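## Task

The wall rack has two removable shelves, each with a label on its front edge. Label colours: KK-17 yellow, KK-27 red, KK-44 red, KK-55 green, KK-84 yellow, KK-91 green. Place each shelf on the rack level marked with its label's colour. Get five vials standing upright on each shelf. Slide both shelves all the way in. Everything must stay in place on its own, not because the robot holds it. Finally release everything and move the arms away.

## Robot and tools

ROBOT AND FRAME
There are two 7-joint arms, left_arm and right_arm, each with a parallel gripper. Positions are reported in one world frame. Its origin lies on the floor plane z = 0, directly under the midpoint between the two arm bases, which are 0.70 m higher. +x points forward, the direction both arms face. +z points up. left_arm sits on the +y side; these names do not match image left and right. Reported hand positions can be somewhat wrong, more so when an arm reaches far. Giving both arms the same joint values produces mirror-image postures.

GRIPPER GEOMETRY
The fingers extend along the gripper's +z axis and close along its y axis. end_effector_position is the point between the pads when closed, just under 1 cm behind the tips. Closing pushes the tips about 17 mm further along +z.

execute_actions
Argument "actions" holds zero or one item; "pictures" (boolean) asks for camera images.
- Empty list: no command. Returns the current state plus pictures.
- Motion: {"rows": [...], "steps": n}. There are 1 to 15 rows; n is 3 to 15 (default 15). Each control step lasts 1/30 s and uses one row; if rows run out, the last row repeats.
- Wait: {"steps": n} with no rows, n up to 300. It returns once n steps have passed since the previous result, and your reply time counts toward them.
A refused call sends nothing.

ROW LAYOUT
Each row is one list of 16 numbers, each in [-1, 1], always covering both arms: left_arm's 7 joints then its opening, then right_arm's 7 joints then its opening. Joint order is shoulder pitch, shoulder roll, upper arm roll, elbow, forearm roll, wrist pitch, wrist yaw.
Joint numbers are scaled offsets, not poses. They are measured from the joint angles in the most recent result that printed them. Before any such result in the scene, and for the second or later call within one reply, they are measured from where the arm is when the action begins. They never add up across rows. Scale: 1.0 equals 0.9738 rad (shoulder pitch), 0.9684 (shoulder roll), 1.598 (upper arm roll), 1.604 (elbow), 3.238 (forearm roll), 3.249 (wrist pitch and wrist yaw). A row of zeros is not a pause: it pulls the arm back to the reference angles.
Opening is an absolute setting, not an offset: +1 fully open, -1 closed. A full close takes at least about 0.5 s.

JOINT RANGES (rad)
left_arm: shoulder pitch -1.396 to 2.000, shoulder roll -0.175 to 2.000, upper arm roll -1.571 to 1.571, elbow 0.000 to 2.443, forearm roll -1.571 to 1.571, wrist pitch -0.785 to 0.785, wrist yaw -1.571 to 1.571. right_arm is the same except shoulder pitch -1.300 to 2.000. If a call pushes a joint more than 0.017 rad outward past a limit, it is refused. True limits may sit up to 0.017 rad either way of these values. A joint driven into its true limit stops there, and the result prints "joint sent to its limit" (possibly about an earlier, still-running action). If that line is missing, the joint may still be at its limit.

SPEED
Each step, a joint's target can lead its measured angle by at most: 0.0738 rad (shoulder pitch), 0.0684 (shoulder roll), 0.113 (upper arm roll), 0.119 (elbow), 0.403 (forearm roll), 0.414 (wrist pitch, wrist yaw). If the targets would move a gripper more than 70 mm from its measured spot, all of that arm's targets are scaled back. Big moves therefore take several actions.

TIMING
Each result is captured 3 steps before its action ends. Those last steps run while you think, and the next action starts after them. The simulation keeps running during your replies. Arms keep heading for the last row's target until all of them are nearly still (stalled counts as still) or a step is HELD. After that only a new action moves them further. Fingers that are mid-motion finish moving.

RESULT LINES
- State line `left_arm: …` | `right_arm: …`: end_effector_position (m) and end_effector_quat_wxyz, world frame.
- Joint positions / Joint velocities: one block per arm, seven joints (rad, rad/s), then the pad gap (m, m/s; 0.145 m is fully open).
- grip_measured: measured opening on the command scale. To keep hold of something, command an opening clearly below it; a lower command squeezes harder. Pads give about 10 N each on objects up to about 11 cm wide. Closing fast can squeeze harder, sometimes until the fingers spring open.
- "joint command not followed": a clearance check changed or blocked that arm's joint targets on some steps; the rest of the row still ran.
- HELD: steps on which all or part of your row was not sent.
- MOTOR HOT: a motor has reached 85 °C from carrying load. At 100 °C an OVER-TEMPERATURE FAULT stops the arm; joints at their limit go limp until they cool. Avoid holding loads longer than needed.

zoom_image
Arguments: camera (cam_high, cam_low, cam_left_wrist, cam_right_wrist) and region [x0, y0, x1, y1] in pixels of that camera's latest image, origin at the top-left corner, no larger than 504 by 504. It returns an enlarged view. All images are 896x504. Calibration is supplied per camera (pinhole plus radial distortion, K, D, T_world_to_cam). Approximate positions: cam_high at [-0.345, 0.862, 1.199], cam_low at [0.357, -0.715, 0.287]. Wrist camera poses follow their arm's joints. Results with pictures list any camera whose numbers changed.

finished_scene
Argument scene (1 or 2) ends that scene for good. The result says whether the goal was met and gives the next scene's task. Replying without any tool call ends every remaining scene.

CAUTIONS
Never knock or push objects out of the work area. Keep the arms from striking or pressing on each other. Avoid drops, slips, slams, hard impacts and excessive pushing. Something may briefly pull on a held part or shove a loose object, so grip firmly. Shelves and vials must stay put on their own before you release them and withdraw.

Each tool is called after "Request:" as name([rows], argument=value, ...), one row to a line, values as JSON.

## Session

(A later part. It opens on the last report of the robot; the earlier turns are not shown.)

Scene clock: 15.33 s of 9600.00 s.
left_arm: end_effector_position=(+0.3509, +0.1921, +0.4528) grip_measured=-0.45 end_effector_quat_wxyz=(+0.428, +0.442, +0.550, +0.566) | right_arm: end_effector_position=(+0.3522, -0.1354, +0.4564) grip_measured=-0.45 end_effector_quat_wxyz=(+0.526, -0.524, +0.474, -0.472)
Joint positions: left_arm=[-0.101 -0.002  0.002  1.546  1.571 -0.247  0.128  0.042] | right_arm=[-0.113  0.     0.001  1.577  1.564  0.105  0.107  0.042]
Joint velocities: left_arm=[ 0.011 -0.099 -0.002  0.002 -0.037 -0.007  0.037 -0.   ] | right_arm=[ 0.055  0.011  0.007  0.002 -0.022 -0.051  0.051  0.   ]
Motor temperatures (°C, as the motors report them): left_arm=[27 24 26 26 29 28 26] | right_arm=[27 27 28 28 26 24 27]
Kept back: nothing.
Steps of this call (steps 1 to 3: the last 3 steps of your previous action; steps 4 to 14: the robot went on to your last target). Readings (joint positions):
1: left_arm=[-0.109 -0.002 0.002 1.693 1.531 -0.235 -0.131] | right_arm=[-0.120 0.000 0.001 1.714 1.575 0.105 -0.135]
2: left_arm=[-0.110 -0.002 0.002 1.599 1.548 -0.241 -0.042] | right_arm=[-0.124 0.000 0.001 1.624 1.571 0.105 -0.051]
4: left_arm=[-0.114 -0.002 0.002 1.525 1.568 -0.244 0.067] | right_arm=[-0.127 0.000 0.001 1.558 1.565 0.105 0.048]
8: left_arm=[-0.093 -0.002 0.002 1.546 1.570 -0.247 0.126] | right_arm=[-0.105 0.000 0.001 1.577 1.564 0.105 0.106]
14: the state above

Request:
execute_actions([
  {"rows":[[0.02,0,0,-0.011,0,0,0,-0.45,0.02,0,0,-0.011,0,0,0,-0.45],[0.05,0,0,-0.028,0,0,0,-0.45,0.05,0,0,-0.028,0,0,0,-0.45],[0.08,0,0,-0.046,0,0,0,-0.45,0.08,0,0,-0.046,0,0,0,-0.45],[0.11,0,0,-0.064,0,0,0,-0.45,0.11,0,0,-0.064,0,0,0,-0.45],[0.145,0,0,-0.085,0,0,0,-0.45,0.145,0,0,-0.085,0,0,0,-0.45],[0.178,0,0,-0.106,0,0,0,-0.45,0.178,0,0,-0.106,0,0,0,-0.45],[0.21,0,0,-0.127,0,0,0.001,-0.45,0.21,0,0,-0.127,0,0,0.001,-0.45],[0.24,0,0,-0.148,0,0,0.003,-0.45,0.24,0,0,-0.147,0,0,0.003,-0.45],[0.27,0,0,-0.17,0,0,0.004,-0.45,0.27,0,0,-0.168,0,0,0.004,-0.45],[0.3,0,0,-0.192,0,0,0.006,-0.45,0.3,0,0,-0.19,0,0,0.006,-0.45],[0.325,0,0,-0.21,0,0,0.007,-0.45,0.325,0,0,-0.208,0,0,0.007,-0.45],[0.342,0,0,-0.223,0,0,0.008,-0.45,0.345,0,0,-0.223,0,0,0.008,-0.45],[0.356,0,0,-0.234,0,0,0.009,-0.45,0.36,0,0,-0.234,0,0,0.0085,-0.45]]},
])

Request:
execute_actions([
  {"steps":10},
], pictures=true)

Scene clock: 16.00 s of 9600.00 s.
left_arm: end_effector_position=(+0.4234, +0.1918, +0.4536) grip_measured=-0.45 end_effector_quat_wxyz=(+0.426, +0.443, +0.549, +0.566) | right_arm: end_effector_position=(+0.4256, -0.1354, +0.4579) grip_measured=-0.45 end_effector_quat_wxyz=(+0.527, -0.523, +0.474, -0.473)
Joint positions: left_arm=[ 0.233 -0.002  0.002  1.193  1.571 -0.247  0.145  0.042] | right_arm=[0.224 0.    0.001 1.226 1.564 0.105 0.125 0.042]
Joint velocities: left_arm=[ 0.385 -0.011 -0.002 -0.383 -0.066  0.007  0.066  0.   ] | right_arm=[ 0.473  0.011 -0.002 -0.505 -0.022 -0.051  0.007 -0.   ]
Motor temperatures (°C, as the motors report them): left_arm=[27 24 26 26 29 28 26] | right_arm=[27 27 28 28 26 24 27]
Steps of this call (steps 1 to 8: the robot went on to your last target; steps 9 to 20: the first 12 steps of this action). Readings (joint positions):
9: left_arm=[-0.092 -0.002 0.002 1.535 1.571 -0.247 0.128] | right_arm=[-0.105 0.000 0.001 1.567 1.564 0.105 0.108]
10: left_arm=[-0.066 -0.002 0.002 1.507 1.571 -0.247 0.128] | right_arm=[-0.078 0.000 0.001 1.539 1.564 0.105 0.108]
12: left_arm=[0.006 -0.002 0.002 1.448 1.571 -0.247 0.127] | right_arm=[-0.006 0.000 0.001 1.480 1.564 0.105 0.106]
16: left_arm=[0.133 -0.002 0.002 1.316 1.570 -0.247 0.133] | right_arm=[0.121 0.000 0.001 1.349 1.564 0.105 0.112]
20: the state above

Scene clock: 16.33 s of 9600.00 s.
left_arm: end_effector_position=(+0.4260, +0.1918, +0.4530) grip_measured=-0.45 end_effector_quat_wxyz=(+0.426, +0.443, +0.548, +0.567) | right_arm: end_effector_position=(+0.4285, -0.1354, +0.4574) grip_measured=-0.45 end_effector_quat_wxyz=(+0.528, -0.523, +0.474, -0.472)
Joint positions: left_arm=[ 0.246 -0.002  0.002  1.174  1.571 -0.247  0.152  0.042] | right_arm=[0.238 0.    0.001 1.206 1.564 0.105 0.13  0.042]
Joint velocities: left_arm=[-0.011 -0.055  0.002 -0.007 -0.022 -0.022 -0.037 -0.   ] | right_arm=[-0.033 -0.055 -0.012 -0.002  0.007  0.007  0.051 -0.   ]
Motor temperatures (°C, as the motors report them): left_arm=[27 24 26 26 28 28 26] | right_arm=[27 27 28 28 26 24 27]
Kept back: nothing.
Steps of this call (steps 1 to 3: the last 3 steps of your previous action; steps 4 to 10: the robot went on to your last target). Readings (joint positions):
1: left_arm=[0.248 -0.002 0.002 1.178 1.571 -0.247 0.149] | right_arm=[0.240 0.000 0.001 1.209 1.564 0.105 0.127]
2: left_arm=[0.252 -0.002 0.002 1.174 1.571 -0.247 0.150] | right_arm=[0.245 0.000 0.001 1.206 1.564 0.105 0.128]
4: left_arm=[0.248 -0.002 0.002 1.174 1.571 -0.247 0.152] | right_arm=[0.241 0.000 0.001 1.206 1.564 0.105 0.130]
8: left_arm=[0.246 -0.002 0.002 1.174 1.571 -0.247 0.152] | right_arm=[0.238 0.000 0.001 1.206 1.564 0.105 0.130]
10: the state above
camera_calibration (this result's frames):
cam_left_wrist: T_world_to_cam=[[-0.332737, -0.11921, 0.935454, -0.262681], [0.081109, -0.99192, -0.0975553, 0.211707], [0.939525, 0.0434134, 0.339718, -0.505958], [0, 0, 0, 1]] pos_world=[0.370785, 0.200648, 0.438262]
cam_right_wrist: T_world_to_cam=[[0.336675, 0.0647737, -0.93939, 0.295995], [-0.262851, 0.964439, -0.0277044, 0.268341], [0.90419, 0.256247, 0.341728, -0.457067], [0, 0, 0, 1]] pos_world=[0.384155, -0.160849, 0.441682]

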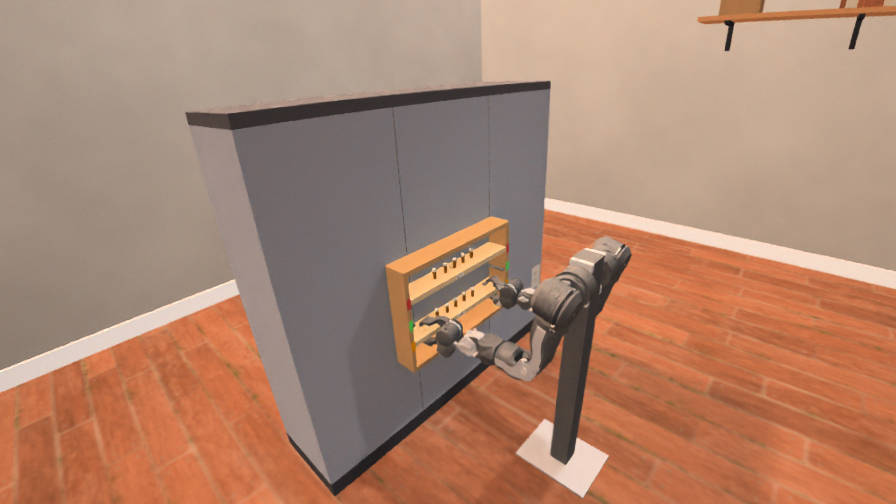

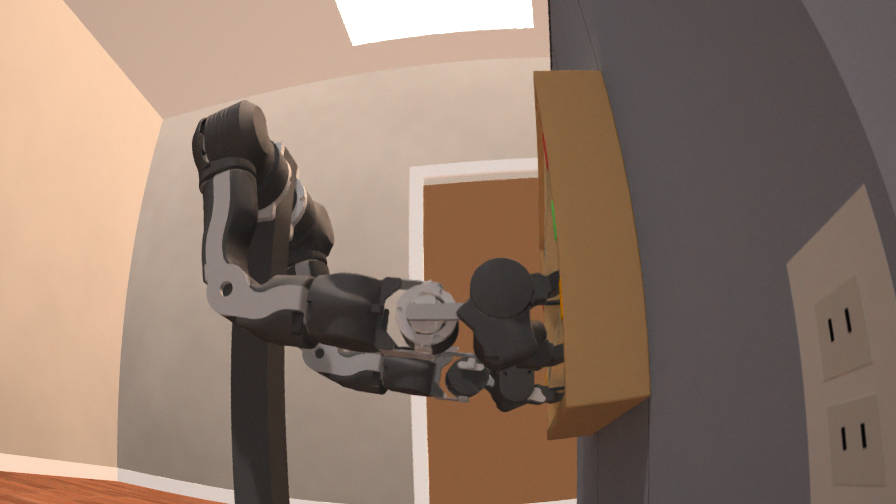

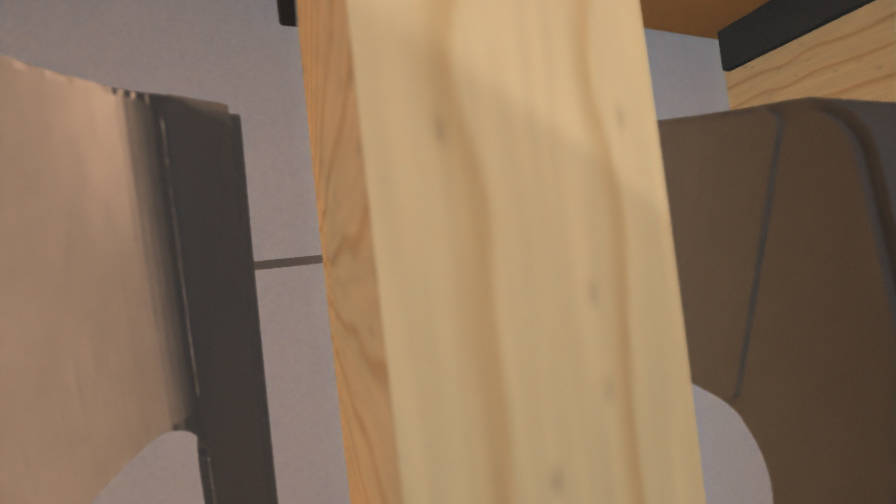

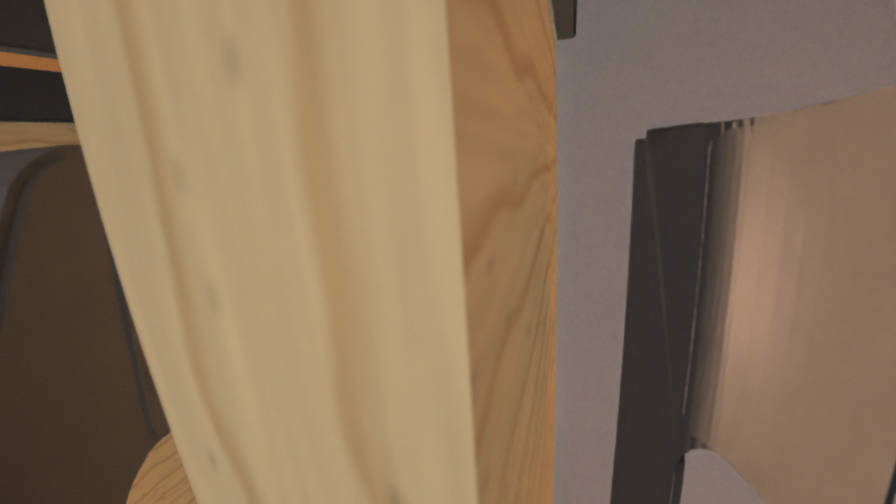

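Request:
execute_actions([
  {"rows":[[0,0,0,-0.004,0,0,0,-0.52,0,0,0,-0.003,0,0,0,-0.52],[0,0,0,-0.004,0,0,0,-0.6,0,0,0,-0.003,0,0,0,-0.6],[0,0,0,-0.004,0,0,0,-0.66,0,0,0,-0.003,0,0,0,-0.66],[0,0,0,-0.004,0,0,0,-0.7,0,0,0,-0.003,0,0,0,-0.7],[0,0,0,-0.004,0,0,0,-0.74,0,0,0,-0.003,0,0,0,-0.74],[0,0,0,-0.004,0,0,0,-0.78,0,0,0,-0.003,0,0,0,-0.78],[0,0,0,-0.004,0,0,0,-0.84,0,0,0,-0.003,0,0,0,-0.84],[0,0,0,-0.004,0,0,0,-0.92,0,0,0,-0.003,0,0,0,-0.92],[0,0,0,-0.004,0,0,0,-1,0,0,0,-0.003,0,0,0,-1]],"steps":12},
])

Request:
execute_actions([
  {"rows":[[-0.002,0,0,0.009,0,0,0.002,-1,-0.002,0,0,0.009,0,0,0.002,-1],[-0.009,0,0,0.016,0,0,0.001,-1,-0.009,0,0,0.016,0,0,0.001,-1],[-0.022,0,0,0.026,0,0,-0.001,-1,-0.022,0,0,0.026,0,0,-0.001,-1],[-0.038,0,0,0.039,0,0,-0.003,-1,-0.038,0,0,0.039,0,0,-0.003,-1],[-0.056,0,0,0.054,0,0,-0.005,-1,-0.056,0,0,0.054,0,0,-0.005,-1],[-0.076,0,0,0.071,0,0,-0.007,-1,-0.076,0,0,0.071,0,0,-0.007,-1],[-0.096,0,0,0.088,0,0,-0.009,-1,-0.096,0,0,0.088,0,0,-0.009,-1],[-0.117,0,0,0.106,0,0,-0.011,-1,-0.117,0,0,0.106,0,0,-0.011,-1],[-0.139,0,0,0.123,0,0,-0.014,-1,-0.139,0,0,0.123,0,0,-0.014,-1],[-0.159,0,0,0.14,0,0,-0.016,-1,-0.159,0,0,0.14,0,0,-0.016,-1],[-0.177,0,0,0.155,0,0,-0.018,-1,-0.177,0,0,0.155,0,0,-0.018,-1],[-0.195,0,0,0.17,0,0,-0.02,-1,-0.195,0,0,0.17,0,0,-0.02,-1],[-0.209,0,0,0.181,0,0,-0.021,-1,-0.209,0,0,0.181,0,0,-0.021,-1],[-0.218,0,0,0.188,0,0,-0.022,-1,-0.218,0,0,0.188,0,0,-0.022,-1],[-0.222,0,0,0.192,0,0,-0.022,-1,-0.222,0,0,0.192,0,0,-0.022,-1]]},
])

Request:
execute_actions([
  {"rows":[[-0.002,0,0,0.009,0,0,0.002,-1,-0.002,0,0,0.009,0,0,0.002,-1],[-0.009,0,0,0.016,0,0,0.001,-1,-0.009,0,0,0.016,0,0,0.001,-1],[-0.022,0,0,0.026,0,0,-0.001,-1,-0.022,0,0,0.026,0,0,-0.001,-1],[-0.038,0,0,0.039,0,0,-0.003,-1,-0.038,0,0,0.039,0,0,-0.003,-1],[-0.056,0,0,0.054,0,0,-0.005,-1,-0.056,0,0,0.054,0,0,-0.005,-1],[-0.076,0,0,0.071,0,0,-0.007,-1,-0.076,0,0,0.071,0,0,-0.007,-1],[-0.096,0,0,0.088,0,0,-0.009,-1,-0.096,0,0,0.088,0,0,-0.009,-1],[-0.117,0,0,0.106,0,0,-0.011,-1,-0.117,0,0,0.106,0,0,-0.011,-1],[-0.139,0,0,0.123,0,0,-0.014,-1,-0.139,0,0,0.123,0,0,-0.014,-1],[-0.159,0,0,0.14,0,0,-0.016,-1,-0.159,0,0,0.14,0,0,-0.016,-1],[-0.177,0,0,0.155,0,0,-0.018,-1,-0.177,0,0,0.155,0,0,-0.018,-1],[-0.195,0,0,0.17,0,0,-0.02,-1,-0.195,0,0,0.17,0,0,-0.02,-1],[-0.209,0,0,0.181,0,0,-0.021,-1,-0.209,0,0,0.181,0,0,-0.021,-1],[-0.218,0,0,0.188,0,0,-0.022,-1,-0.218,0,0,0.188,0,0,-0.022,-1],[-0.222,0,0,0.192,0,0,-0.022,-1,-0.222,0,0,0.192,0,0,-0.022,-1]]},
])

Request:
execute_actions([
  {"steps":10},
])

Scene clock: 17.53 s of 9600.00 s.
left_arm: end_effector_position=(+0.4259, +0.1918, +0.4516) grip_measured=-0.74 end_effector_quat_wxyz=(+0.425, +0.444, +0.550, +0.565) | right_arm: end_effector_position=(+0.4284, -0.1354, +0.4561) grip_measured=-0.76 end_effector_quat_wxyz=(+0.525, -0.525, +0.474, -0.473)
Joint positions: left_arm=[ 0.246 -0.002  0.002  1.17   1.572 -0.247  0.151  0.019] | right_arm=[0.238 0.    0.001 1.203 1.559 0.104 0.129 0.018]
Joint velocities: left_arm=[-0.011  0.011 -0.012  0.002 -0.051  0.007 -0.051 -0.   ] | right_arm=[-0.055 -0.011  0.007 -0.012  0.007  0.037  0.022  0.   ]
Motor temperatures (°C, as the motors report them): left_arm=[27 24 26 26 28 28 26] | right_arm=[27 27 28 28 26 24 27]
Steps of this call (steps 1 to 27: the robot went on to your last target; steps 28 to 36: the first 9 steps of this action). Readings (joint positions):
28: left_arm=[0.246 -0.002 0.002 1.172 1.571 -0.247 0.152] | right_arm=[0.238 0.000 0.001 1.206 1.564 0.105 0.130]
29: left_arm=[0.246 -0.002 0.002 1.171 1.571 -0.247 0.152] | right_arm=[0.238 0.000 0.001 1.205 1.564 0.105 0.130]
31: left_arm=[0.246 -0.002 0.002 1.171 1.571 -0.247 0.152] | right_arm=[0.238 0.000 0.001 1.205 1.564 0.105 0.130]
35: left_arm=[0.246 -0.002 0.002 1.170 1.572 -0.247 0.151] | right_arm=[0.238 0.000 0.001 1.203 1.559 0.104 0.129]
36: the state above

Scene clock: 18.03 s of 9600.00 s.
left_arm: end_effector_position=(+0.3865, +0.1916, +0.4621) grip_measured=-0.76 end_effector_quat_wxyz=(+0.432, +0.437, +0.552, +0.563) | right_arm: end_effector_position=(+0.3883, -0.1351, +0.4656) grip_measured=-0.76 end_effector_quat_wxyz=(+0.525, -0.526, +0.471, -0.474)
Joint positions: left_arm=[ 0.056 -0.003  0.002  1.433  1.572 -0.245  0.089  0.018] | right_arm=[0.047 0.    0.001 1.464 1.56  0.106 0.061 0.018]
Joint velocities: left_arm=[-0.56  -0.011 -0.002  0.584 -0.037  0.022 -0.022  0.   ] | right_arm=[-0.407 -0.033 -0.022  0.589 -0.051 -0.037 -0.022 -0.   ]
Motor temperatures (°C, as the motors report them): left_arm=[27 24 26 26 28 28 26] | right_arm=[27 27 28 28 26 24 27]
Steps of this call (steps 1 to 3: the last 3 steps of your previous action; steps 4 to 15: the first 12 steps of this action, its rows measured from where the robot was after step 3). Readings (joint positions):
3: left_arm=[0.246 -0.002 0.002 1.170 1.572 -0.247 0.151] | right_arm=[0.238 0.000 0.001 1.203 1.559 0.104 0.129]
4: left_arm=[0.245 -0.002 0.002 1.175 1.572 -0.247 0.151] | right_arm=[0.237 0.000 0.001 1.208 1.557 0.104 0.128]
5: left_arm=[0.240 -0.002 0.002 1.187 1.572 -0.247 0.149] | right_arm=[0.231 0.000 0.001 1.217 1.557 0.104 0.124]
7: left_arm=[0.214 -0.002 0.002 1.226 1.572 -0.247 0.142] | right_arm=[0.202 0.000 0.001 1.256 1.560 0.104 0.116]
11: left_arm=[0.130 -0.003 0.002 1.327 1.572 -0.247 0.116] | right_arm=[0.120 0.000 0.001 1.359 1.560 0.105 0.088]
15: the state above

Scene clock: 18.53 s of 9600.00 s.
left_arm: end_effector_position=(+0.3389, +0.1911, +0.4813) grip_measured=-0.76 end_effector_quat_wxyz=(+0.438, +0.433, +0.555, +0.559) | right_arm: end_effector_position=(+0.3404, -0.1347, +0.4864) grip_measured=-0.76 end_effector_quat_wxyz=(+0.525, -0.527, +0.468, -0.477)
Joint positions: left_arm=[-0.164 -0.004  0.001  1.73   1.572 -0.241  0.014  0.018] | right_arm=[-0.173  0.     0.001  1.763  1.561  0.108 -0.013  0.018]
Joint velocities: left_arm=[-0.473 -0.011 -0.002  0.589  0.037 -0.037 -0.022  0.   ] | right_arm=[-0.516  0.011 -0.007  0.598 -0.081  0.007 -0.037 -0.   ]
Motor temperatures (°C, as the motors report them): left_arm=[27 24 26 26 28 28 26] | right_arm=[27 27 28 29 26 24 27]
Steps of this call (steps 1 to 3: the last 3 steps of your previous action; steps 4 to 15: the first 12 steps of this action, its rows measured from where the robot was after step 3). Readings (joint positions):
3: left_arm=[0.027 -0.003 0.002 1.469 1.572 -0.245 0.078] | right_arm=[0.018 0.000 0.001 1.501 1.560 0.106 0.051]
4: left_arm=[0.024 -0.003 0.002 1.473 1.572 -0.244 0.077] | right_arm=[0.015 0.000 0.001 1.504 1.560 0.106 0.049]
5: left_arm=[0.019 -0.004 0.002 1.483 1.572 -0.244 0.075] | right_arm=[0.009 0.000 0.001 1.514 1.560 0.106 0.046]
7: left_arm=[-0.008 -0.004 0.002 1.522 1.572 -0.244 0.067] | right_arm=[-0.018 0.000 0.001 1.553 1.561 0.106 0.038]
11: left_arm=[-0.090 -0.004 0.002 1.626 1.572 -0.242 0.042] | right_arm=[-0.099 0.000 0.001 1.658 1.561 0.107 0.013]
15: the state above

Scene clock: 18.87 s of 9600.00 s.
left_arm: end_effector_position=(+0.3328, +0.1910, +0.4836) grip_measured=-0.76 end_effector_quat_wxyz=(+0.438, +0.434, +0.557, +0.556) | right_arm: end_effector_position=(+0.3342, -0.1345, +0.4892) grip_measured=-0.76 end_effector_quat_wxyz=(+0.524, -0.529, +0.468, -0.476)
Joint positions: left_arm=[-0.193 -0.004  0.001  1.768  1.572 -0.241 -0.001  0.018] | right_arm=[-0.201  0.     0.     1.802  1.561  0.109 -0.026  0.018]
Joint velocities: left_arm=[-0.033 -0.011 -0.002  0.007  0.037 -0.037 -0.007  0.   ] | right_arm=[ 0.033  0.011 -0.012 -0.007 -0.022 -0.022 -0.037  0.   ]
Motor temperatures (°C, as the motors report them): left_arm=[27 24 26 26 28 28 26] | right_arm=[27 27 28 29 26 24 27]
Kept back: nothing.
Steps of this call (steps 1 to 3: the last 3 steps of your previous action; steps 4 to 10: the robot went on to your last target). Readings (joint positions):
1: left_arm=[-0.179 -0.004 0.001 1.750 1.572 -0.241 0.009] | right_arm=[-0.187 0.000 0.001 1.783 1.561 0.108 -0.017]
2: left_arm=[-0.189 -0.004 0.001 1.763 1.572 -0.241 0.006] | right_arm=[-0.197 0.000 0.000 1.796 1.561 0.109 -0.020]
4: left_arm=[-0.193 -0.004 0.001 1.768 1.572 -0.241 0.002] | right_arm=[-0.201 0.000 0.000 1.802 1.561 0.109 -0.024]
8: left_arm=[-0.193 -0.004 0.001 1.768 1.572 -0.241 -0.001] | right_arm=[-0.201 0.000 0.000 1.802 1.561 0.109 -0.026]
10: the state above

Request:
execute_actions([
  {"rows":[[0.005,0.003,0,0.008,-0.002,0,0,-1,0.005,0,0,0.007,0,0,-0.001,-1],[0.008,0.003,0,0.012,-0.004,0,-0.004,-1,0.008,0,0,0.011,0,0,-0.005,-1],[0.012,0.003,0,0.019,-0.005,0,-0.009,-1,0.011,0,0,0.017,0,0,-0.01,-1],[0.017,0.003,0,0.027,-0.007,0,-0.015,-1,0.016,0,0,0.025,0.001,0,-0.016,-1],[0.022,0.003,0,0.036,-0.008,0,-0.022,-1,0.021,0,0,0.034,0.001,0,-0.022,-1],[0.028,0.003,0,0.047,-0.01,0,-0.03,-1,0.027,0,0,0.045,0.001,0,-0.029,-1],[0.034,0.003,0,0.057,-0.012,0,-0.037,-1,0.033,0,0,0.055,0.002,0,-0.037,-1],[0.04,0.003,0,0.069,-0.014,0,-0.045,-1,0.04,0,0,0.065,0.002,0,-0.044,-1],[0.046,0.003,0,0.08,-0.016,0,-0.052,-1,0.046,0,0,0.076,0.002,0,-0.051,-1],[0.052,0.003,0,0.09,-0.017,0,-0.059,-1,0.052,0,0,0.086,0.002,0,-0.058,-1],[0.057,0.003,0,0.1,-0.019,0,-0.066,-1,0.058,0,0,0.095,0.003,0,-0.064,-1],[0.062,0.003,0,0.109,-0.021,0,-0.071,-1,0.063,0,0,0.104,0.003,0,-0.069,-1],[0.066,0.003,0,0.116,-0.022,0,-0.075,-1,0.067,0,0,0.111,0.003,0,-0.073,-1],[0.069,0.003,0,0.121,-0.023,0,-0.078,-1,0.07,0,0,0.116,0.003,0,-0.075,-1],[0.07,0.003,0,0.123,-0.023,0,-0.079,-1,0.071,0,0,0.118,0.003,0,-0.076,-1]]},
])

Request:
execute_actions([
  {"steps":10},
], pictures=true)

Scene clock: 19.67 s of 9600.00 s.
left_arm: end_effector_position=(+0.3392, +0.1908, +0.5293) grip_measured=-0.76 end_effector_quat_wxyz=(+0.440, +0.432, +0.555, +0.558) | right_arm: end_effector_position=(+0.3403, -0.1344, +0.5348) grip_measured=-0.76 end_effector_quat_wxyz=(+0.524, -0.528, +0.464, -0.481)
Joint positions: left_arm=[-0.139 -0.003  0.     1.932  1.52  -0.236 -0.217  0.018] | right_arm=[-0.144 -0.001 -0.     1.96   1.575  0.11  -0.232  0.018]
Joint velocities: left_arm=[ 0.055  0.033 -0.002  0.369 -0.11   0.007 -0.491  0.   ] | right_arm=[ 0.187  0.011 -0.002  0.335 -0.051  0.007 -0.403  0.   ]
Motor temperatures (°C, as the motors report them): left_arm=[27 24 26 26 28 28 26] | right_arm=[27 27 28 29 26 24 27]
Steps of this call (steps 1 to 12: the robot went on to your last target; steps 13 to 24: the first 12 steps of this action). Readings (joint positions):
13: left_arm=[-0.193 -0.004 0.001 1.770 1.572 -0.240 -0.005] | right_arm=[-0.201 0.000 0.000 1.803 1.561 0.109 -0.031]
14: left_arm=[-0.193 -0.003 0.001 1.774 1.569 -0.239 -0.014] | right_arm=[-0.200 0.000 0.000 1.808 1.562 0.109 -0.040]
16: left_arm=[-0.187 -0.003 0.001 1.796 1.562 -0.239 -0.044] | right_arm=[-0.194 0.000 0.000 1.829 1.564 0.110 -0.069]
20: left_arm=[-0.158 -0.003 0.001 1.868 1.541 -0.237 -0.126] | right_arm=[-0.165 0.000 0.000 1.899 1.570 0.110 -0.147]
24: the state above

Scene clock: 20.00 s of 9600.00 s.
left_arm: end_effector_position=(+0.3395, +0.1909, +0.5356) grip_measured=-0.76 end_effector_quat_wxyz=(+0.437, +0.435, +0.558, +0.556) | right_arm: end_effector_position=(+0.3405, -0.1344, +0.5416) grip_measured=-0.76 end_effector_quat_wxyz=(+0.522, -0.530, +0.464, -0.481)
Joint positions: left_arm=[-0.128 -0.003  0.     1.96   1.509 -0.234 -0.268  0.018] | right_arm=[-0.133 -0.001 -0.     1.988  1.575  0.11  -0.277  0.018]
Joint velocities: left_arm=[ 0.011 -0.011  0.007 -0.002  0.007  0.022 -0.125 -0.   ] | right_arm=[-0.011 -0.033 -0.042 -0.012 -0.022  0.007 -0.007  0.   ]
Motor temperatures (°C, as the motors report them): left_arm=[27 24 26 26 29 28 26] | right_arm=[27 27 28 29 26 24 27]
Kept back: nothing.
Steps of this call (steps 1 to 3: the last 3 steps of your previous action; steps 4 to 10: the robot went on to your last target). Readings (joint positions):
1: left_arm=[-0.135 -0.003 0.000 1.944 1.516 -0.235 -0.234] | right_arm=[-0.139 -0.001 -0.000 1.972 1.575 0.110 -0.248]
2: left_arm=[-0.131 -0.003 0.000 1.953 1.512 -0.235 -0.247] | right_arm=[-0.136 -0.001 -0.000 1.982 1.575 0.110 -0.259]
4: left_arm=[-0.127 -0.003 0.000 1.960 1.510 -0.234 -0.258] | right_arm=[-0.133 -0.001 -0.000 1.988 1.575 0.110 -0.268]
8: left_arm=[-0.128 -0.003 0.000 1.960 1.509 -0.234 -0.267] | right_arm=[-0.133 -0.001 -0.000 1.988 1.575 0.110 -0.276]
10: the state above
camera_calibration (this result's frames):
cam_left_wrist: T_world_to_cam=[[-0.337202, -0.0807813, 0.93796, -0.375939], [0.0777637, -0.995297, -0.0577629, 0.206431], [0.938215, 0.0534615, 0.341898, -0.455398], [0, 0, 0, 1]] pos_world=[0.284441, 0.199438, 0.52024]
cam_right_wrist: T_world_to_cam=[[0.342984, 0.036468, -0.938633, 0.398301], [-0.265258, 0.962337, -0.0595386, 0.264358], [0.90111, 0.269401, 0.33974, -0.402563], [0, 0, 0, 1]] pos_world=[0.296266, -0.160476, 0.526365]

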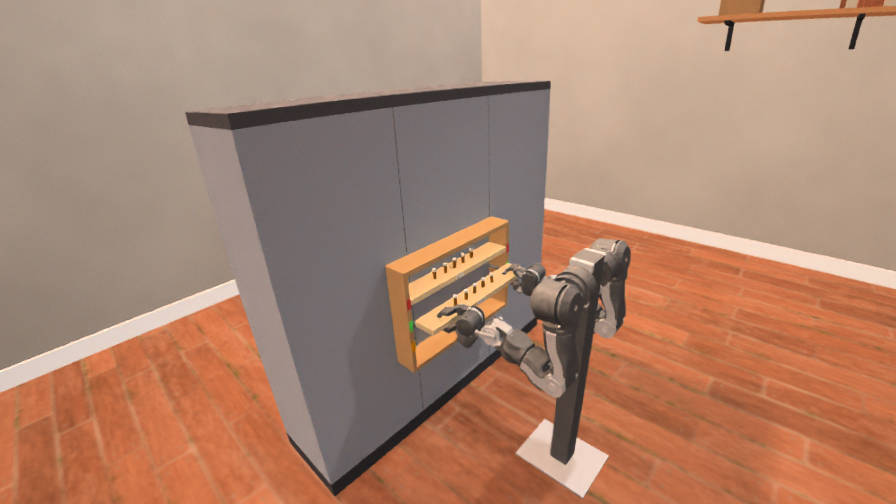

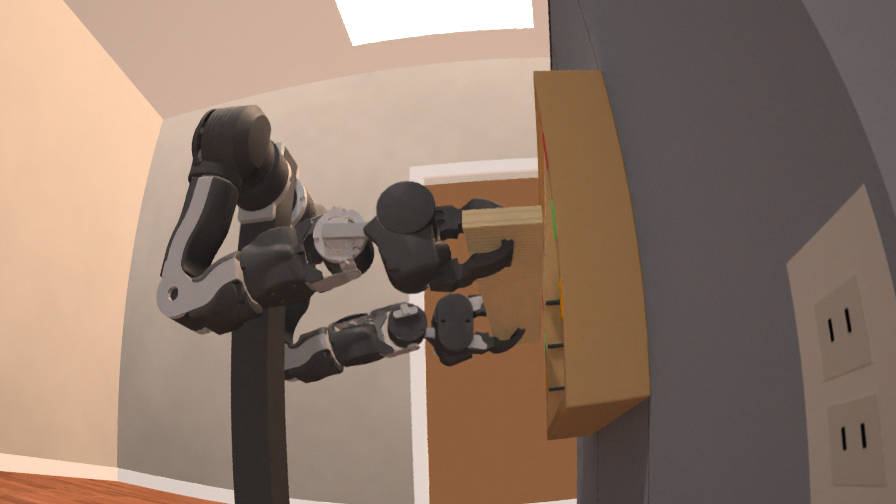

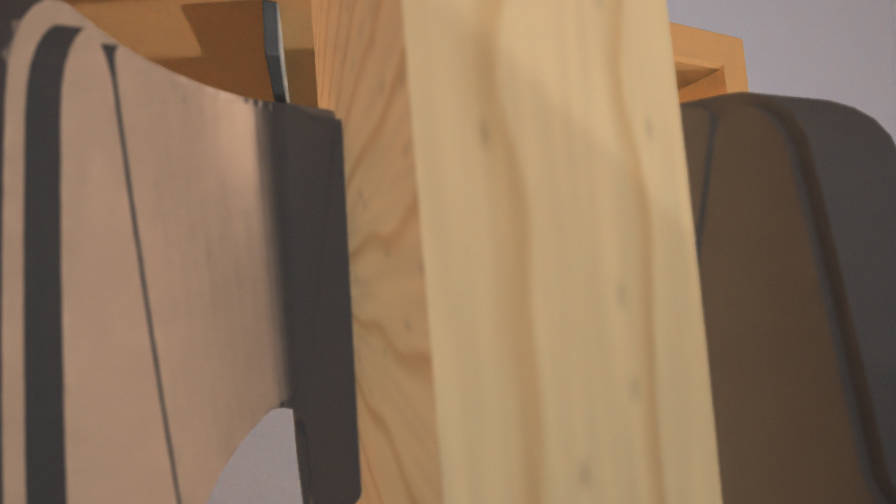

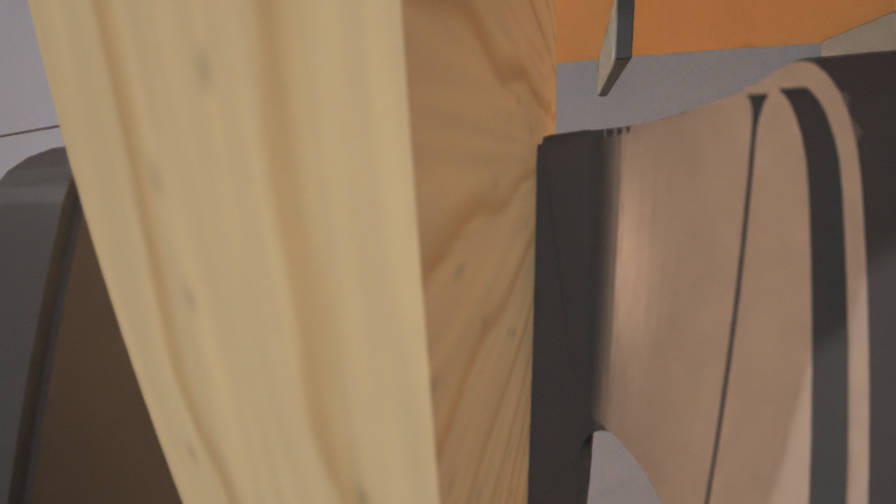

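Request:
execute_actions([
  {"rows":[[0.008,0,0,0.002,-0.002,0,0.004,-1,0.008,0,0,0.001,0,0,0.002,-1],[0.016,0,0,-0.004,-0.002,0,0.006,-1,0.016,0,0,-0.005,0,0,0.003,-1],[0.029,0,0,-0.012,-0.002,0,0.007,-1,0.028,0,0,-0.014,0,0,0.004,-1],[0.043,0,0,-0.022,-0.002,0,0.008,-1,0.043,0,0,-0.024,0,0,0.004,-1],[0.06,0,0,-0.033,-0.002,0,0.008,-1,0.06,0,0,-0.036,0,0,0.005,-1],[0.079,0,0,-0.046,-0.002,0,0.009,-1,0.079,0,0,-0.049,0,0,0.005,-1],[0.098,0,0,-0.059,-0.002,0,0.009,-1,0.098,0,0,-0.061,0,0,0.006,-1],[0.117,0,0,-0.072,-0.002,0,0.01,-1,0.118,0,0,-0.075,0,0,0.006,-1],[0.137,0,0,-0.085,-0.002,0,0.01,-1,0.139,0,0,-0.088,0,0,0.006,-1],[0.156,0,0,-0.097,-0.002,0,0.011,-1,0.158,0,0,-0.101,0,0,0.007,-1],[0.172,0,0,-0.108,-0.002,0,0.011,-1,0.175,0,0,-0.113,0,0,0.007,-1],[0.189,0,0,-0.119,-0.002,0,0.012,-1,0.192,0,0,-0.124,0,0,0.008,-1],[0.202,0,0,-0.128,-0.002,0,0.012,-1,0.205,0,0,-0.132,0,0,0.008,-1],[0.21,0,0,-0.133,-0.002,0,0.013,-1,0.214,0,0,-0.138,0,0,0.008,-1],[0.214,0,0,-0.136,-0.002,0,0.013,-1,0.218,0,0,-0.141,0,0,0.008,-1]]},
])

Request:
execute_actions([
  {"steps":8},
])

Scene clock: 20.73 s of 9600.00 s.
left_arm: end_effector_position=(+0.3792, +0.1907, +0.5324) grip_measured=-0.76 end_effector_quat_wxyz=(+0.438, +0.434, +0.556, +0.558) | right_arm: end_effector_position=(+0.3815, -0.1344, +0.5380) grip_measured=-0.76 end_effector_quat_wxyz=(+0.523, -0.529, +0.465, -0.481)
Joint positions: left_arm=[ 0.05  -0.004 -0.     1.77   1.509 -0.235 -0.251  0.018] | right_arm=[ 0.051 -0.002 -0.     1.793  1.575  0.108 -0.264  0.018]
Joint velocities: left_arm=[ 0.407  0.033  0.012 -0.442  0.051 -0.022 -0.051 -0.001] | right_arm=[ 0.451 -0.055 -0.007 -0.437 -0.051  0.037 -0.022  0.   ]
Motor temperatures (°C, as the motors report them): left_arm=[27 24 26 26 29 28 27] | right_arm=[27 27 28 29 26 24 27]
Steps of this call (steps 1 to 10: the robot went on to your last target; steps 11 to 22: the first 12 steps of this action). Readings (joint positions):
11: left_arm=[-0.127 -0.003 -0.000 1.960 1.509 -0.233 -0.268] | right_arm=[-0.131 -0.001 -0.000 1.988 1.575 0.110 -0.277]
12: left_arm=[-0.123 -0.004 -0.000 1.956 1.510 -0.233 -0.267] | right_arm=[-0.125 -0.002 -0.000 1.984 1.575 0.110 -0.277]
14: left_arm=[-0.092 -0.004 -0.000 1.926 1.510 -0.233 -0.263] | right_arm=[-0.095 -0.002 -0.000 1.953 1.575 0.110 -0.275]
18: left_arm=[-0.021 -0.004 -0.000 1.845 1.510 -0.234 -0.257] | right_arm=[-0.023 -0.002 -0.000 1.872 1.575 0.108 -0.269]
22: the state above

Scene clock: 21.00 s of 9600.00 s.
left_arm: end_effector_position=(+0.3851, +0.1908, +0.5319) grip_measured=-0.76 end_effector_quat_wxyz=(+0.437, +0.434, +0.556, +0.558) | right_arm: end_effector_position=(+0.3875, -0.1345, +0.5374) grip_measured=-0.76 end_effector_quat_wxyz=(+0.522, -0.529, +0.465, -0.480)
Joint positions: left_arm=[ 0.076 -0.004 -0.     1.741  1.509 -0.236 -0.248  0.018] | right_arm=[ 0.078 -0.002 -0.     1.763  1.575  0.107 -0.263  0.018]
Joint velocities: left_arm=[-0.077 -0.055 -0.002 -0.007 -0.022 -0.022 -0.037 -0.   ] | right_arm=[ 0.011 -0.033 -0.002 -0.007  0.007  0.007 -0.007 -0.   ]
Motor temperatures (°C, as the motors report them): left_arm=[27 24 26 26 29 28 27] | right_arm=[27 27 28 29 26 24 27]
Kept back: nothing.
Steps of this call (steps 1 to 3: the last 3 steps of your previous action; steps 4 to 8: the robot went on to your last target). Readings (joint positions):
1: left_arm=[0.064 -0.004 -0.000 1.755 1.509 -0.236 -0.250] | right_arm=[0.064 -0.002 -0.000 1.779 1.575 0.107 -0.263]
2: left_arm=[0.072 -0.004 -0.000 1.745 1.509 -0.236 -0.249] | right_arm=[0.073 -0.002 -0.000 1.769 1.575 0.107 -0.263]
4: left_arm=[0.076 -0.004 -0.000 1.741 1.509 -0.236 -0.248] | right_arm=[0.078 -0.002 -0.000 1.763 1.575 0.107 -0.263]
8: the state above

Request:
execute_actions([
  {"rows":[[0.009,0,0,-0.003,0,0,0.006,-1,0.006,0,0,-0.004,0,0,0.004,-1],[0.015,0,0,-0.008,0,0,0.007,-1,0.012,0,0,-0.009,0,0,0.005,-1],[0.026,0,0,-0.016,0,0,0.008,-1,0.022,0,0,-0.017,0,0,0.006,-1],[0.039,0,0,-0.026,0,0,0.009,-1,0.035,0,0,-0.027,0,0,0.007,-1],[0.054,0,0,-0.037,0,0,0.01,-1,0.05,0,0,-0.038,0,0,0.008,-1],[0.07,0,0,-0.05,0.001,0,0.012,-1,0.067,0,0,-0.051,0,0,0.01,-1],[0.087,0,0,-0.063,0.001,0,0.013,-1,0.084,0,0,-0.064,0,0,0.011,-1],[0.105,0,0,-0.077,0.001,0,0.015,-1,0.102,0,0,-0.078,0,0,0.013,-1],[0.123,0,0,-0.091,0.002,0,0.017,-1,0.119,0,0,-0.093,0,0,0.015,-1],[0.14,0,0,-0.105,0.002,0,0.018,-1,0.136,0,0,-0.107,0,0,0.016,-1],[0.155,0,0,-0.117,0.002,0,0.02,-1,0.151,0,0,-0.119,0,0,0.018,-1],[0.17,0,0,-0.13,0.003,0,0.021,-1,0.166,0,0,-0.132,0,0,0.019,-1],[0.181,0,0,-0.14,0.003,0,0.022,-1,0.177,0,0,-0.142,0,0,0.02,-1],[0.188,0,0,-0.146,0.003,0,0.023,-1,0.184,0,0,-0.148,0,0,0.021,-1],[0.192,0,0,-0.149,0.003,0,0.023,-1,0.188,0,0,-0.151,0,0,0.021,-1]]},
])

Request:
execute_actions([
  {"steps":8},
])

Request:
execute_actions([
  {"rows":[[0,0,0,0,0,0,0,-0.88,0,0,0,0,0,0,0,-0.88],[0,0,0,0,0,0,0,-0.79,0,0,0,0,0,0,0,-0.79],[0,0,0,0,0,0,0,-0.75,0,0,0,0,0,0,0,-0.75],[0,0,0,0,0,0,0,-0.72,0,0,0,0,0,0,0,-0.72],[0,0,0,0,0,0,0,-0.68,0,0,0,0,0,0,0,-0.68],[0,0,0,0,0,0,0,-0.62,0,0,0,0,0,0,0,-0.62],[0,0,0,0,0,0,0,-0.54,0,0,0,0,0,0,0,-0.54],[0,0,0,0,0,0,0,-0.45,0,0,0,0,0,0,0,-0.45]],"steps":12},
], pictures=true)

Scene clock: 21.83 s of 9600.00 s.
left_arm: end_effector_position=(+0.4218, +0.1910, +0.5273) grip_measured=-0.76 end_effector_quat_wxyz=(+0.436, +0.434, +0.557, +0.558) | right_arm: end_effector_position=(+0.4243, -0.1347, +0.5317) grip_measured=-0.76 end_effector_quat_wxyz=(+0.522, -0.528, +0.469, -0.478)
Joint positions: left_arm=[ 0.235 -0.004  0.     1.535  1.518 -0.24  -0.203  0.018] | right_arm=[ 0.235 -0.002 -0.     1.556  1.575  0.104 -0.218  0.018]
Joint velocities: left_arm=[ 0.473 -0.055 -0.012 -0.501 -0.022 -0.037  0.125 -0.   ] | right_arm=[ 0.451 -0.077  0.022 -0.486 -0.037  0.007  0.051 -0.   ]
Motor temperatures (°C, as the motors report them): left_arm=[27 24 26 26 29 28 27] | right_arm=[27 27 28 29 26 24 27]
Steps of this call (steps 1 to 13: the robot went on to your last target; steps 14 to 25: the first 12 steps of this action). Readings (joint positions):
14: left_arm=[0.077 -0.004 -0.000 1.737 1.511 -0.237 -0.247] | right_arm=[0.079 -0.002 -0.000 1.761 1.575 0.107 -0.262]
15: left_arm=[0.082 -0.004 -0.000 1.729 1.512 -0.237 -0.246] | right_arm=[0.083 -0.002 -0.000 1.753 1.575 0.107 -0.260]
17: left_arm=[0.104 -0.004 -0.000 1.699 1.513 -0.237 -0.242] | right_arm=[0.104 -0.002 -0.000 1.723 1.575 0.106 -0.257]
21: left_arm=[0.172 -0.004 -0.000 1.619 1.516 -0.239 -0.226] | right_arm=[0.173 -0.002 -0.000 1.643 1.575 0.105 -0.240]
25: the state above

Scene clock: 22.10 s of 9600.00 s.
left_arm: end_effector_position=(+0.4272, +0.1910, +0.5271) grip_measured=-0.76 end_effector_quat_wxyz=(+0.436, +0.434, +0.556, +0.559) | right_arm: end_effector_position=(+0.4298, -0.1347, +0.5315) grip_measured=-0.76 end_effector_quat_wxyz=(+0.523, -0.527, +0.468, -0.479)
Joint positions: left_arm=[ 0.259 -0.004  0.     1.502  1.52  -0.241 -0.19   0.018] | right_arm=[ 0.259 -0.002 -0.     1.524  1.575  0.103 -0.206  0.018]
Joint velocities: left_arm=[-0.011  0.033 -0.002 -0.002 -0.037 -0.007  0.007 -0.   ] | right_arm=[ 0.077 -0.055 -0.012  0.002  0.051  0.022 -0.007  0.   ]
Motor temperatures (°C, as the motors report them): left_arm=[27 24 26 26 29 28 27] | right_arm=[27 27 28 29 26 24 27]
Kept back: nothing.
Steps of this call (steps 1 to 3: the last 3 steps of your previous action; steps 4 to 8: the robot went on to your last target). Readings (joint positions):
1: left_arm=[0.248 -0.004 0.000 1.518 1.519 -0.241 -0.198] | right_arm=[0.248 -0.002 -0.000 1.539 1.575 0.103 -0.213]
2: left_arm=[0.256 -0.004 0.000 1.507 1.519 -0.241 -0.194] | right_arm=[0.256 -0.002 -0.000 1.529 1.575 0.103 -0.210]
4: left_arm=[0.259 -0.004 0.000 1.502 1.520 -0.241 -0.190] | right_arm=[0.259 -0.002 -0.000 1.524 1.575 0.103 -0.206]
8: the state above

Scene clock: 22.40 s of 9600.00 s.
left_arm: end_effector_position=(+0.4272, +0.1911, +0.5269) grip_measured=-0.45 end_effector_quat_wxyz=(+0.436, +0.434, +0.556, +0.559) | right_arm: end_effector_position=(+0.4298, -0.1350, +0.5314) grip_measured=-0.45 end_effector_quat_wxyz=(+0.522, -0.527, +0.469, -0.479)
Joint positions: left_arm=[ 0.259 -0.004  0.     1.502  1.52  -0.241 -0.192  0.042] | right_arm=[ 0.259 -0.002 -0.     1.524  1.575  0.103 -0.206  0.042]
Joint velocities: left_arm=[-0.099  0.011 -0.007 -0.007 -0.022 -0.037 -0.022  0.   ] | right_arm=[-0.077  0.033  0.002 -0.007 -0.051 -0.007 -0.022  0.   ]
Motor temperatures (°C, as the motors report them): left_arm=[27 24 26 26 29 28 27] | right_arm=[27 27 28 29 26 24 27]
Steps of this call (steps 1 to 9: the first 9 steps of this action). Readings (joint positions):
1: left_arm=[0.259 -0.004 0.000 1.502 1.520 -0.241 -0.191] | right_arm=[0.259 -0.002 -0.000 1.524 1.575 0.103 -0.206]
2: left_arm=[0.259 -0.004 0.000 1.502 1.520 -0.241 -0.191] | right_arm=[0.259 -0.002 -0.000 1.524 1.575 0.103 -0.206]
4: left_arm=[0.259 -0.004 0.000 1.502 1.520 -0.241 -0.192] | right_arm=[0.259 -0.002 -0.000 1.524 1.575 0.103 -0.206]
8: left_arm=[0.259 -0.004 0.000 1.502 1.520 -0.241 -0.192] | right_arm=[0.259 -0.002 -0.000 1.524 1.575 0.103 -0.206]
9: the state above
camera_calibration (this result's frames):
cam_left_wrist: T_world_to_cam=[[-0.339837, -0.0867162, 0.936478, -0.335153], [0.0814501, -0.994713, -0.0625514, 0.200112], [0.936951, 0.0550189, 0.345103, -0.536142], [0, 0, 0, 1]] pos_world=[0.372142, 0.199489, 0.511405]
cam_right_wrist: T_world_to_cam=[[0.34026, 0.0441957, -0.939292, 0.360669], [-0.260828, 0.964135, -0.0491206, 0.280804], [0.903433, 0.261707, 0.339584, -0.481403], [0, 0, 0, 1]] pos_world=[0.385435, -0.160686, 0.516044]

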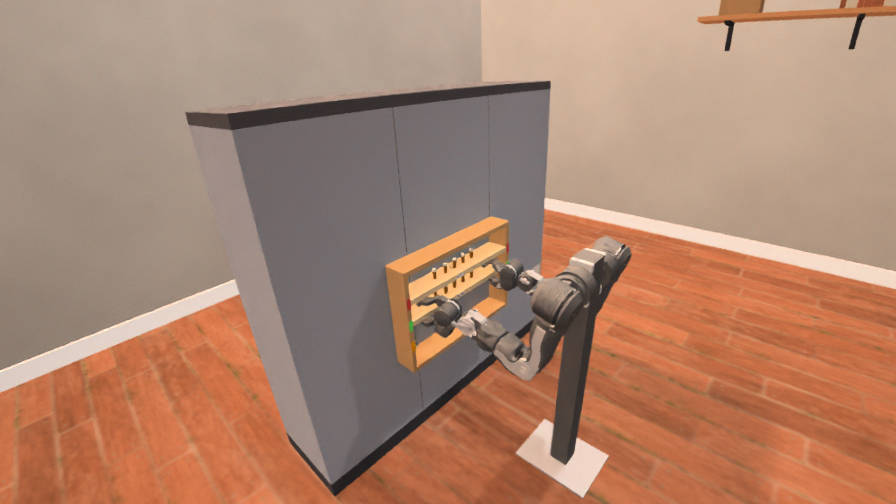

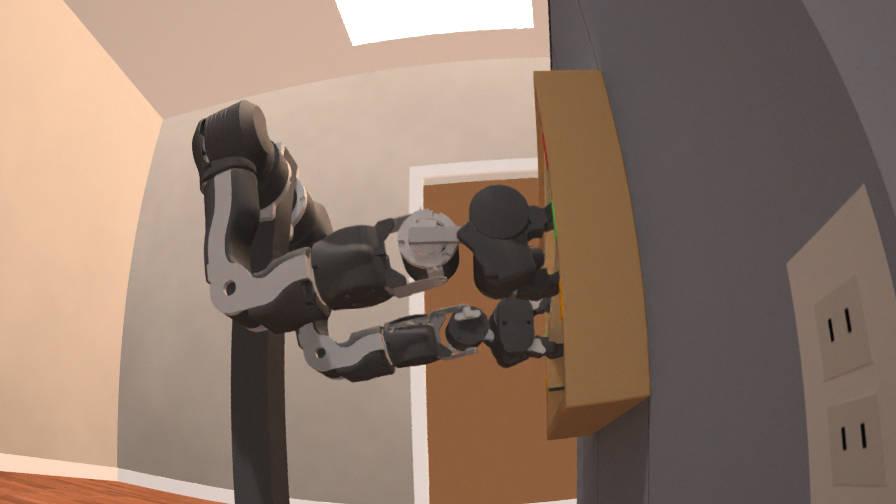

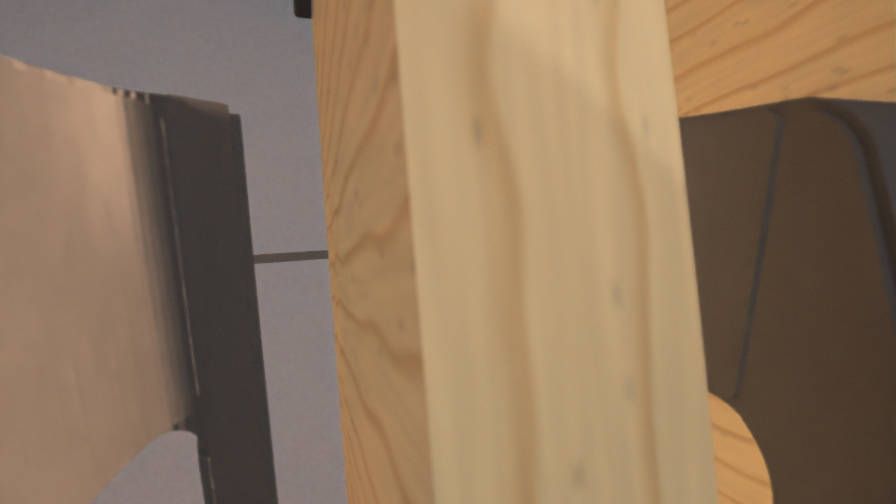

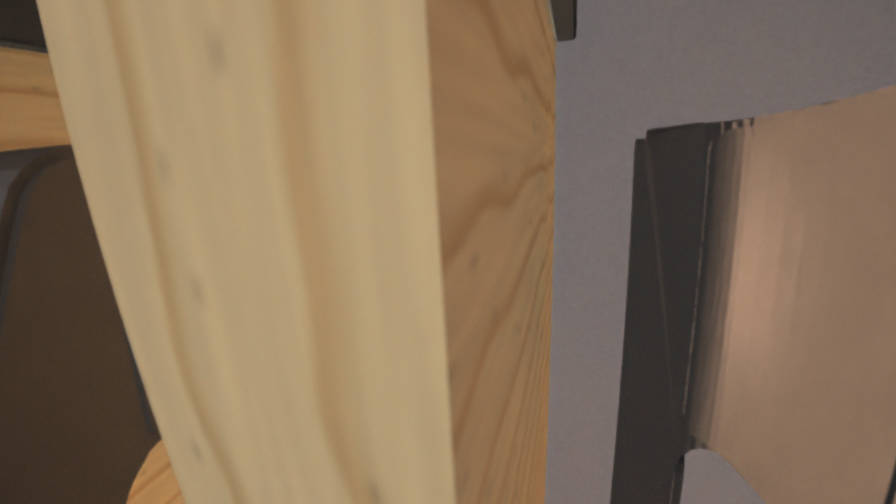

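Request:
execute_actions([
  {"rows":[[-0.03,0.003,0,0.022,0,0,-0.002,-0.45,-0.03,0,0,0.022,0,0,-0.002,-0.45],[-0.07,0.003,0,0.051,0,0,-0.005,-0.45,-0.07,0,0,0.051,0,0,-0.005,-0.45],[-0.12,0.003,0,0.087,0,0,-0.008,-0.45,-0.12,0,0,0.087,0,0,-0.008,-0.45],[-0.17,0.003,0,0.121,0,0,-0.011,-0.45,-0.17,0,0,0.121,0,0,-0.011,-0.45],[-0.22,0.003,0,0.154,0,0,-0.013,-0.45,-0.22,0,0,0.154,0,0,-0.013,-0.45],[-0.27,0.003,0,0.186,0,0,-0.014,-0.45,-0.27,0,0,0.186,0,0,-0.014,-0.45],[-0.31,0.003,0,0.215,0,0,-0.02,-0.45,-0.31,0,0,0.215,0,0,-0.02,-0.45],[-0.33,0.003,0,0.245,-0.005,0,-0.035,-0.45,-0.33,0,0,0.245,0,0,-0.035,-0.45],[-0.33,0.003,0,0.275,-0.01,0.002,-0.055,-0.45,-0.33,0,0,0.275,0,0,-0.055,-0.45],[-0.31,0.003,0,0.305,-0.015,0.004,-0.075,-0.45,-0.31,0,0,0.305,0,0,-0.075,-0.45],[-0.285,0.003,0,0.33,-0.02,0.006,-0.095,-0.45,-0.285,0,0,0.33,0,0.002,-0.095,-0.45],[-0.255,0.003,0,0.35,-0.024,0.008,-0.112,-0.45,-0.255,0,0,0.35,0,0.004,-0.112,-0.45],[-0.23,0.003,0,0.365,-0.024,0.008,-0.124,-0.45,-0.23,0,0,0.365,0,0.005,-0.123,-0.45],[-0.21,0.003,0,0.374,-0.024,0.008,-0.131,-0.45,-0.208,0,0,0.373,0,0.005,-0.129,-0.45],[-0.196,0.003,0,0.379,-0.024,0.008,-0.134,-0.45,-0.193,0,0,0.378,0,0.005,-0.132,-0.45]]},
])

Request:
execute_actions([
  {"steps":12},
])

Scene clock: 23.10 s of 9600.00 s.
left_arm: end_effector_position=(+0.3507, +0.1926, +0.5881) grip_measured=-0.45 end_effector_quat_wxyz=(+0.445, +0.422, +0.552, +0.565) | right_arm: end_effector_position=(+0.3522, -0.1360, +0.5917) grip_measured=-0.45 end_effector_quat_wxyz=(+0.520, -0.527, +0.455, -0.495)
Joint positions: left_arm=[ 0.014 -0.001  0.     2.061  1.461 -0.226 -0.481  0.042] | right_arm=[ 0.015 -0.002 -0.     2.084  1.575  0.108 -0.495  0.042]
Joint velocities: left_arm=[ 1.044 -0.011 -0.022  0.989 -0.344  0.168 -1.15  -0.   ] | right_arm=[ 1.066 -0.033 -0.017  0.945  0.022  0.125 -1.033 -0.   ]
Motor temperatures (°C, as the motors report them): left_arm=[27 24 26 26 29 28 27] | right_arm=[27 27 28 29 26 24 27]
Steps of this call (steps 1 to 3: the last 3 steps of your previous action; steps 4 to 9: the robot went on to your last target; steps 10 to 21: the first 12 steps of this action). Readings (joint positions):
10: left_arm=[0.243 -0.003 0.000 1.524 1.521 -0.241 -0.194] | right_arm=[0.244 -0.002 -0.000 1.546 1.575 0.103 -0.209]
11: left_arm=[0.203 -0.002 0.000 1.576 1.521 -0.240 -0.198] | right_arm=[0.204 -0.002 -0.000 1.598 1.575 0.103 -0.213]
13: left_arm=[0.093 -0.001 0.000 1.690 1.520 -0.241 -0.210] | right_arm=[0.094 -0.002 -0.000 1.713 1.575 0.103 -0.224]
17: left_arm=[-0.074 -0.001 0.000 1.881 1.515 -0.241 -0.268] | right_arm=[-0.074 -0.002 -0.000 1.904 1.575 0.103 -0.282]
21: the state above

Scene clock: 23.50 s of 9600.00 s.
left_arm: end_effector_position=(+0.3507, +0.1927, +0.6024) grip_measured=-0.45 end_effector_quat_wxyz=(+0.440, +0.427, +0.564, +0.553) | right_arm: end_effector_position=(+0.3525, -0.1361, +0.6066) grip_measured=-0.45 end_effector_quat_wxyz=(+0.509, -0.538, +0.458, -0.492)
Joint positions: left_arm=[ 0.069 -0.001  0.     2.112  1.444 -0.218 -0.621  0.042] | right_arm=[ 0.072 -0.002 -0.     2.132  1.575  0.116 -0.629  0.042]
Joint velocities: left_arm=[-0.011  0.055 -0.017 -0.002 -0.051 -0.095 -0.081 -0.   ] | right_arm=[ 0.055 -0.011  0.017 -0.007  0.037 -0.066  0.007  0.   ]
Motor temperatures (°C, as the motors report them): left_arm=[27 24 26 26 29 28 27] | right_arm=[27 27 28 29 26 24 27]
Kept back: nothing.
Steps of this call (steps 1 to 3: the last 3 steps of your previous action; steps 4 to 12: the robot went on to your last target). Readings (joint positions):
1: left_arm=[0.046 -0.001 0.000 2.091 1.452 -0.222 -0.526] | right_arm=[0.046 -0.002 -0.000 2.113 1.575 0.111 -0.538]
2: left_arm=[0.063 -0.001 0.000 2.108 1.447 -0.220 -0.560] | right_arm=[0.064 -0.002 -0.000 2.128 1.575 0.114 -0.571]
4: left_arm=[0.071 -0.001 0.000 2.112 1.444 -0.219 -0.602] | right_arm=[0.075 -0.002 -0.000 2.132 1.575 0.115 -0.610]
8: left_arm=[0.069 -0.001 0.000 2.112 1.444 -0.218 -0.620] | right_arm=[0.072 -0.002 -0.000 2.132 1.575 0.116 -0.628]
12: the state above


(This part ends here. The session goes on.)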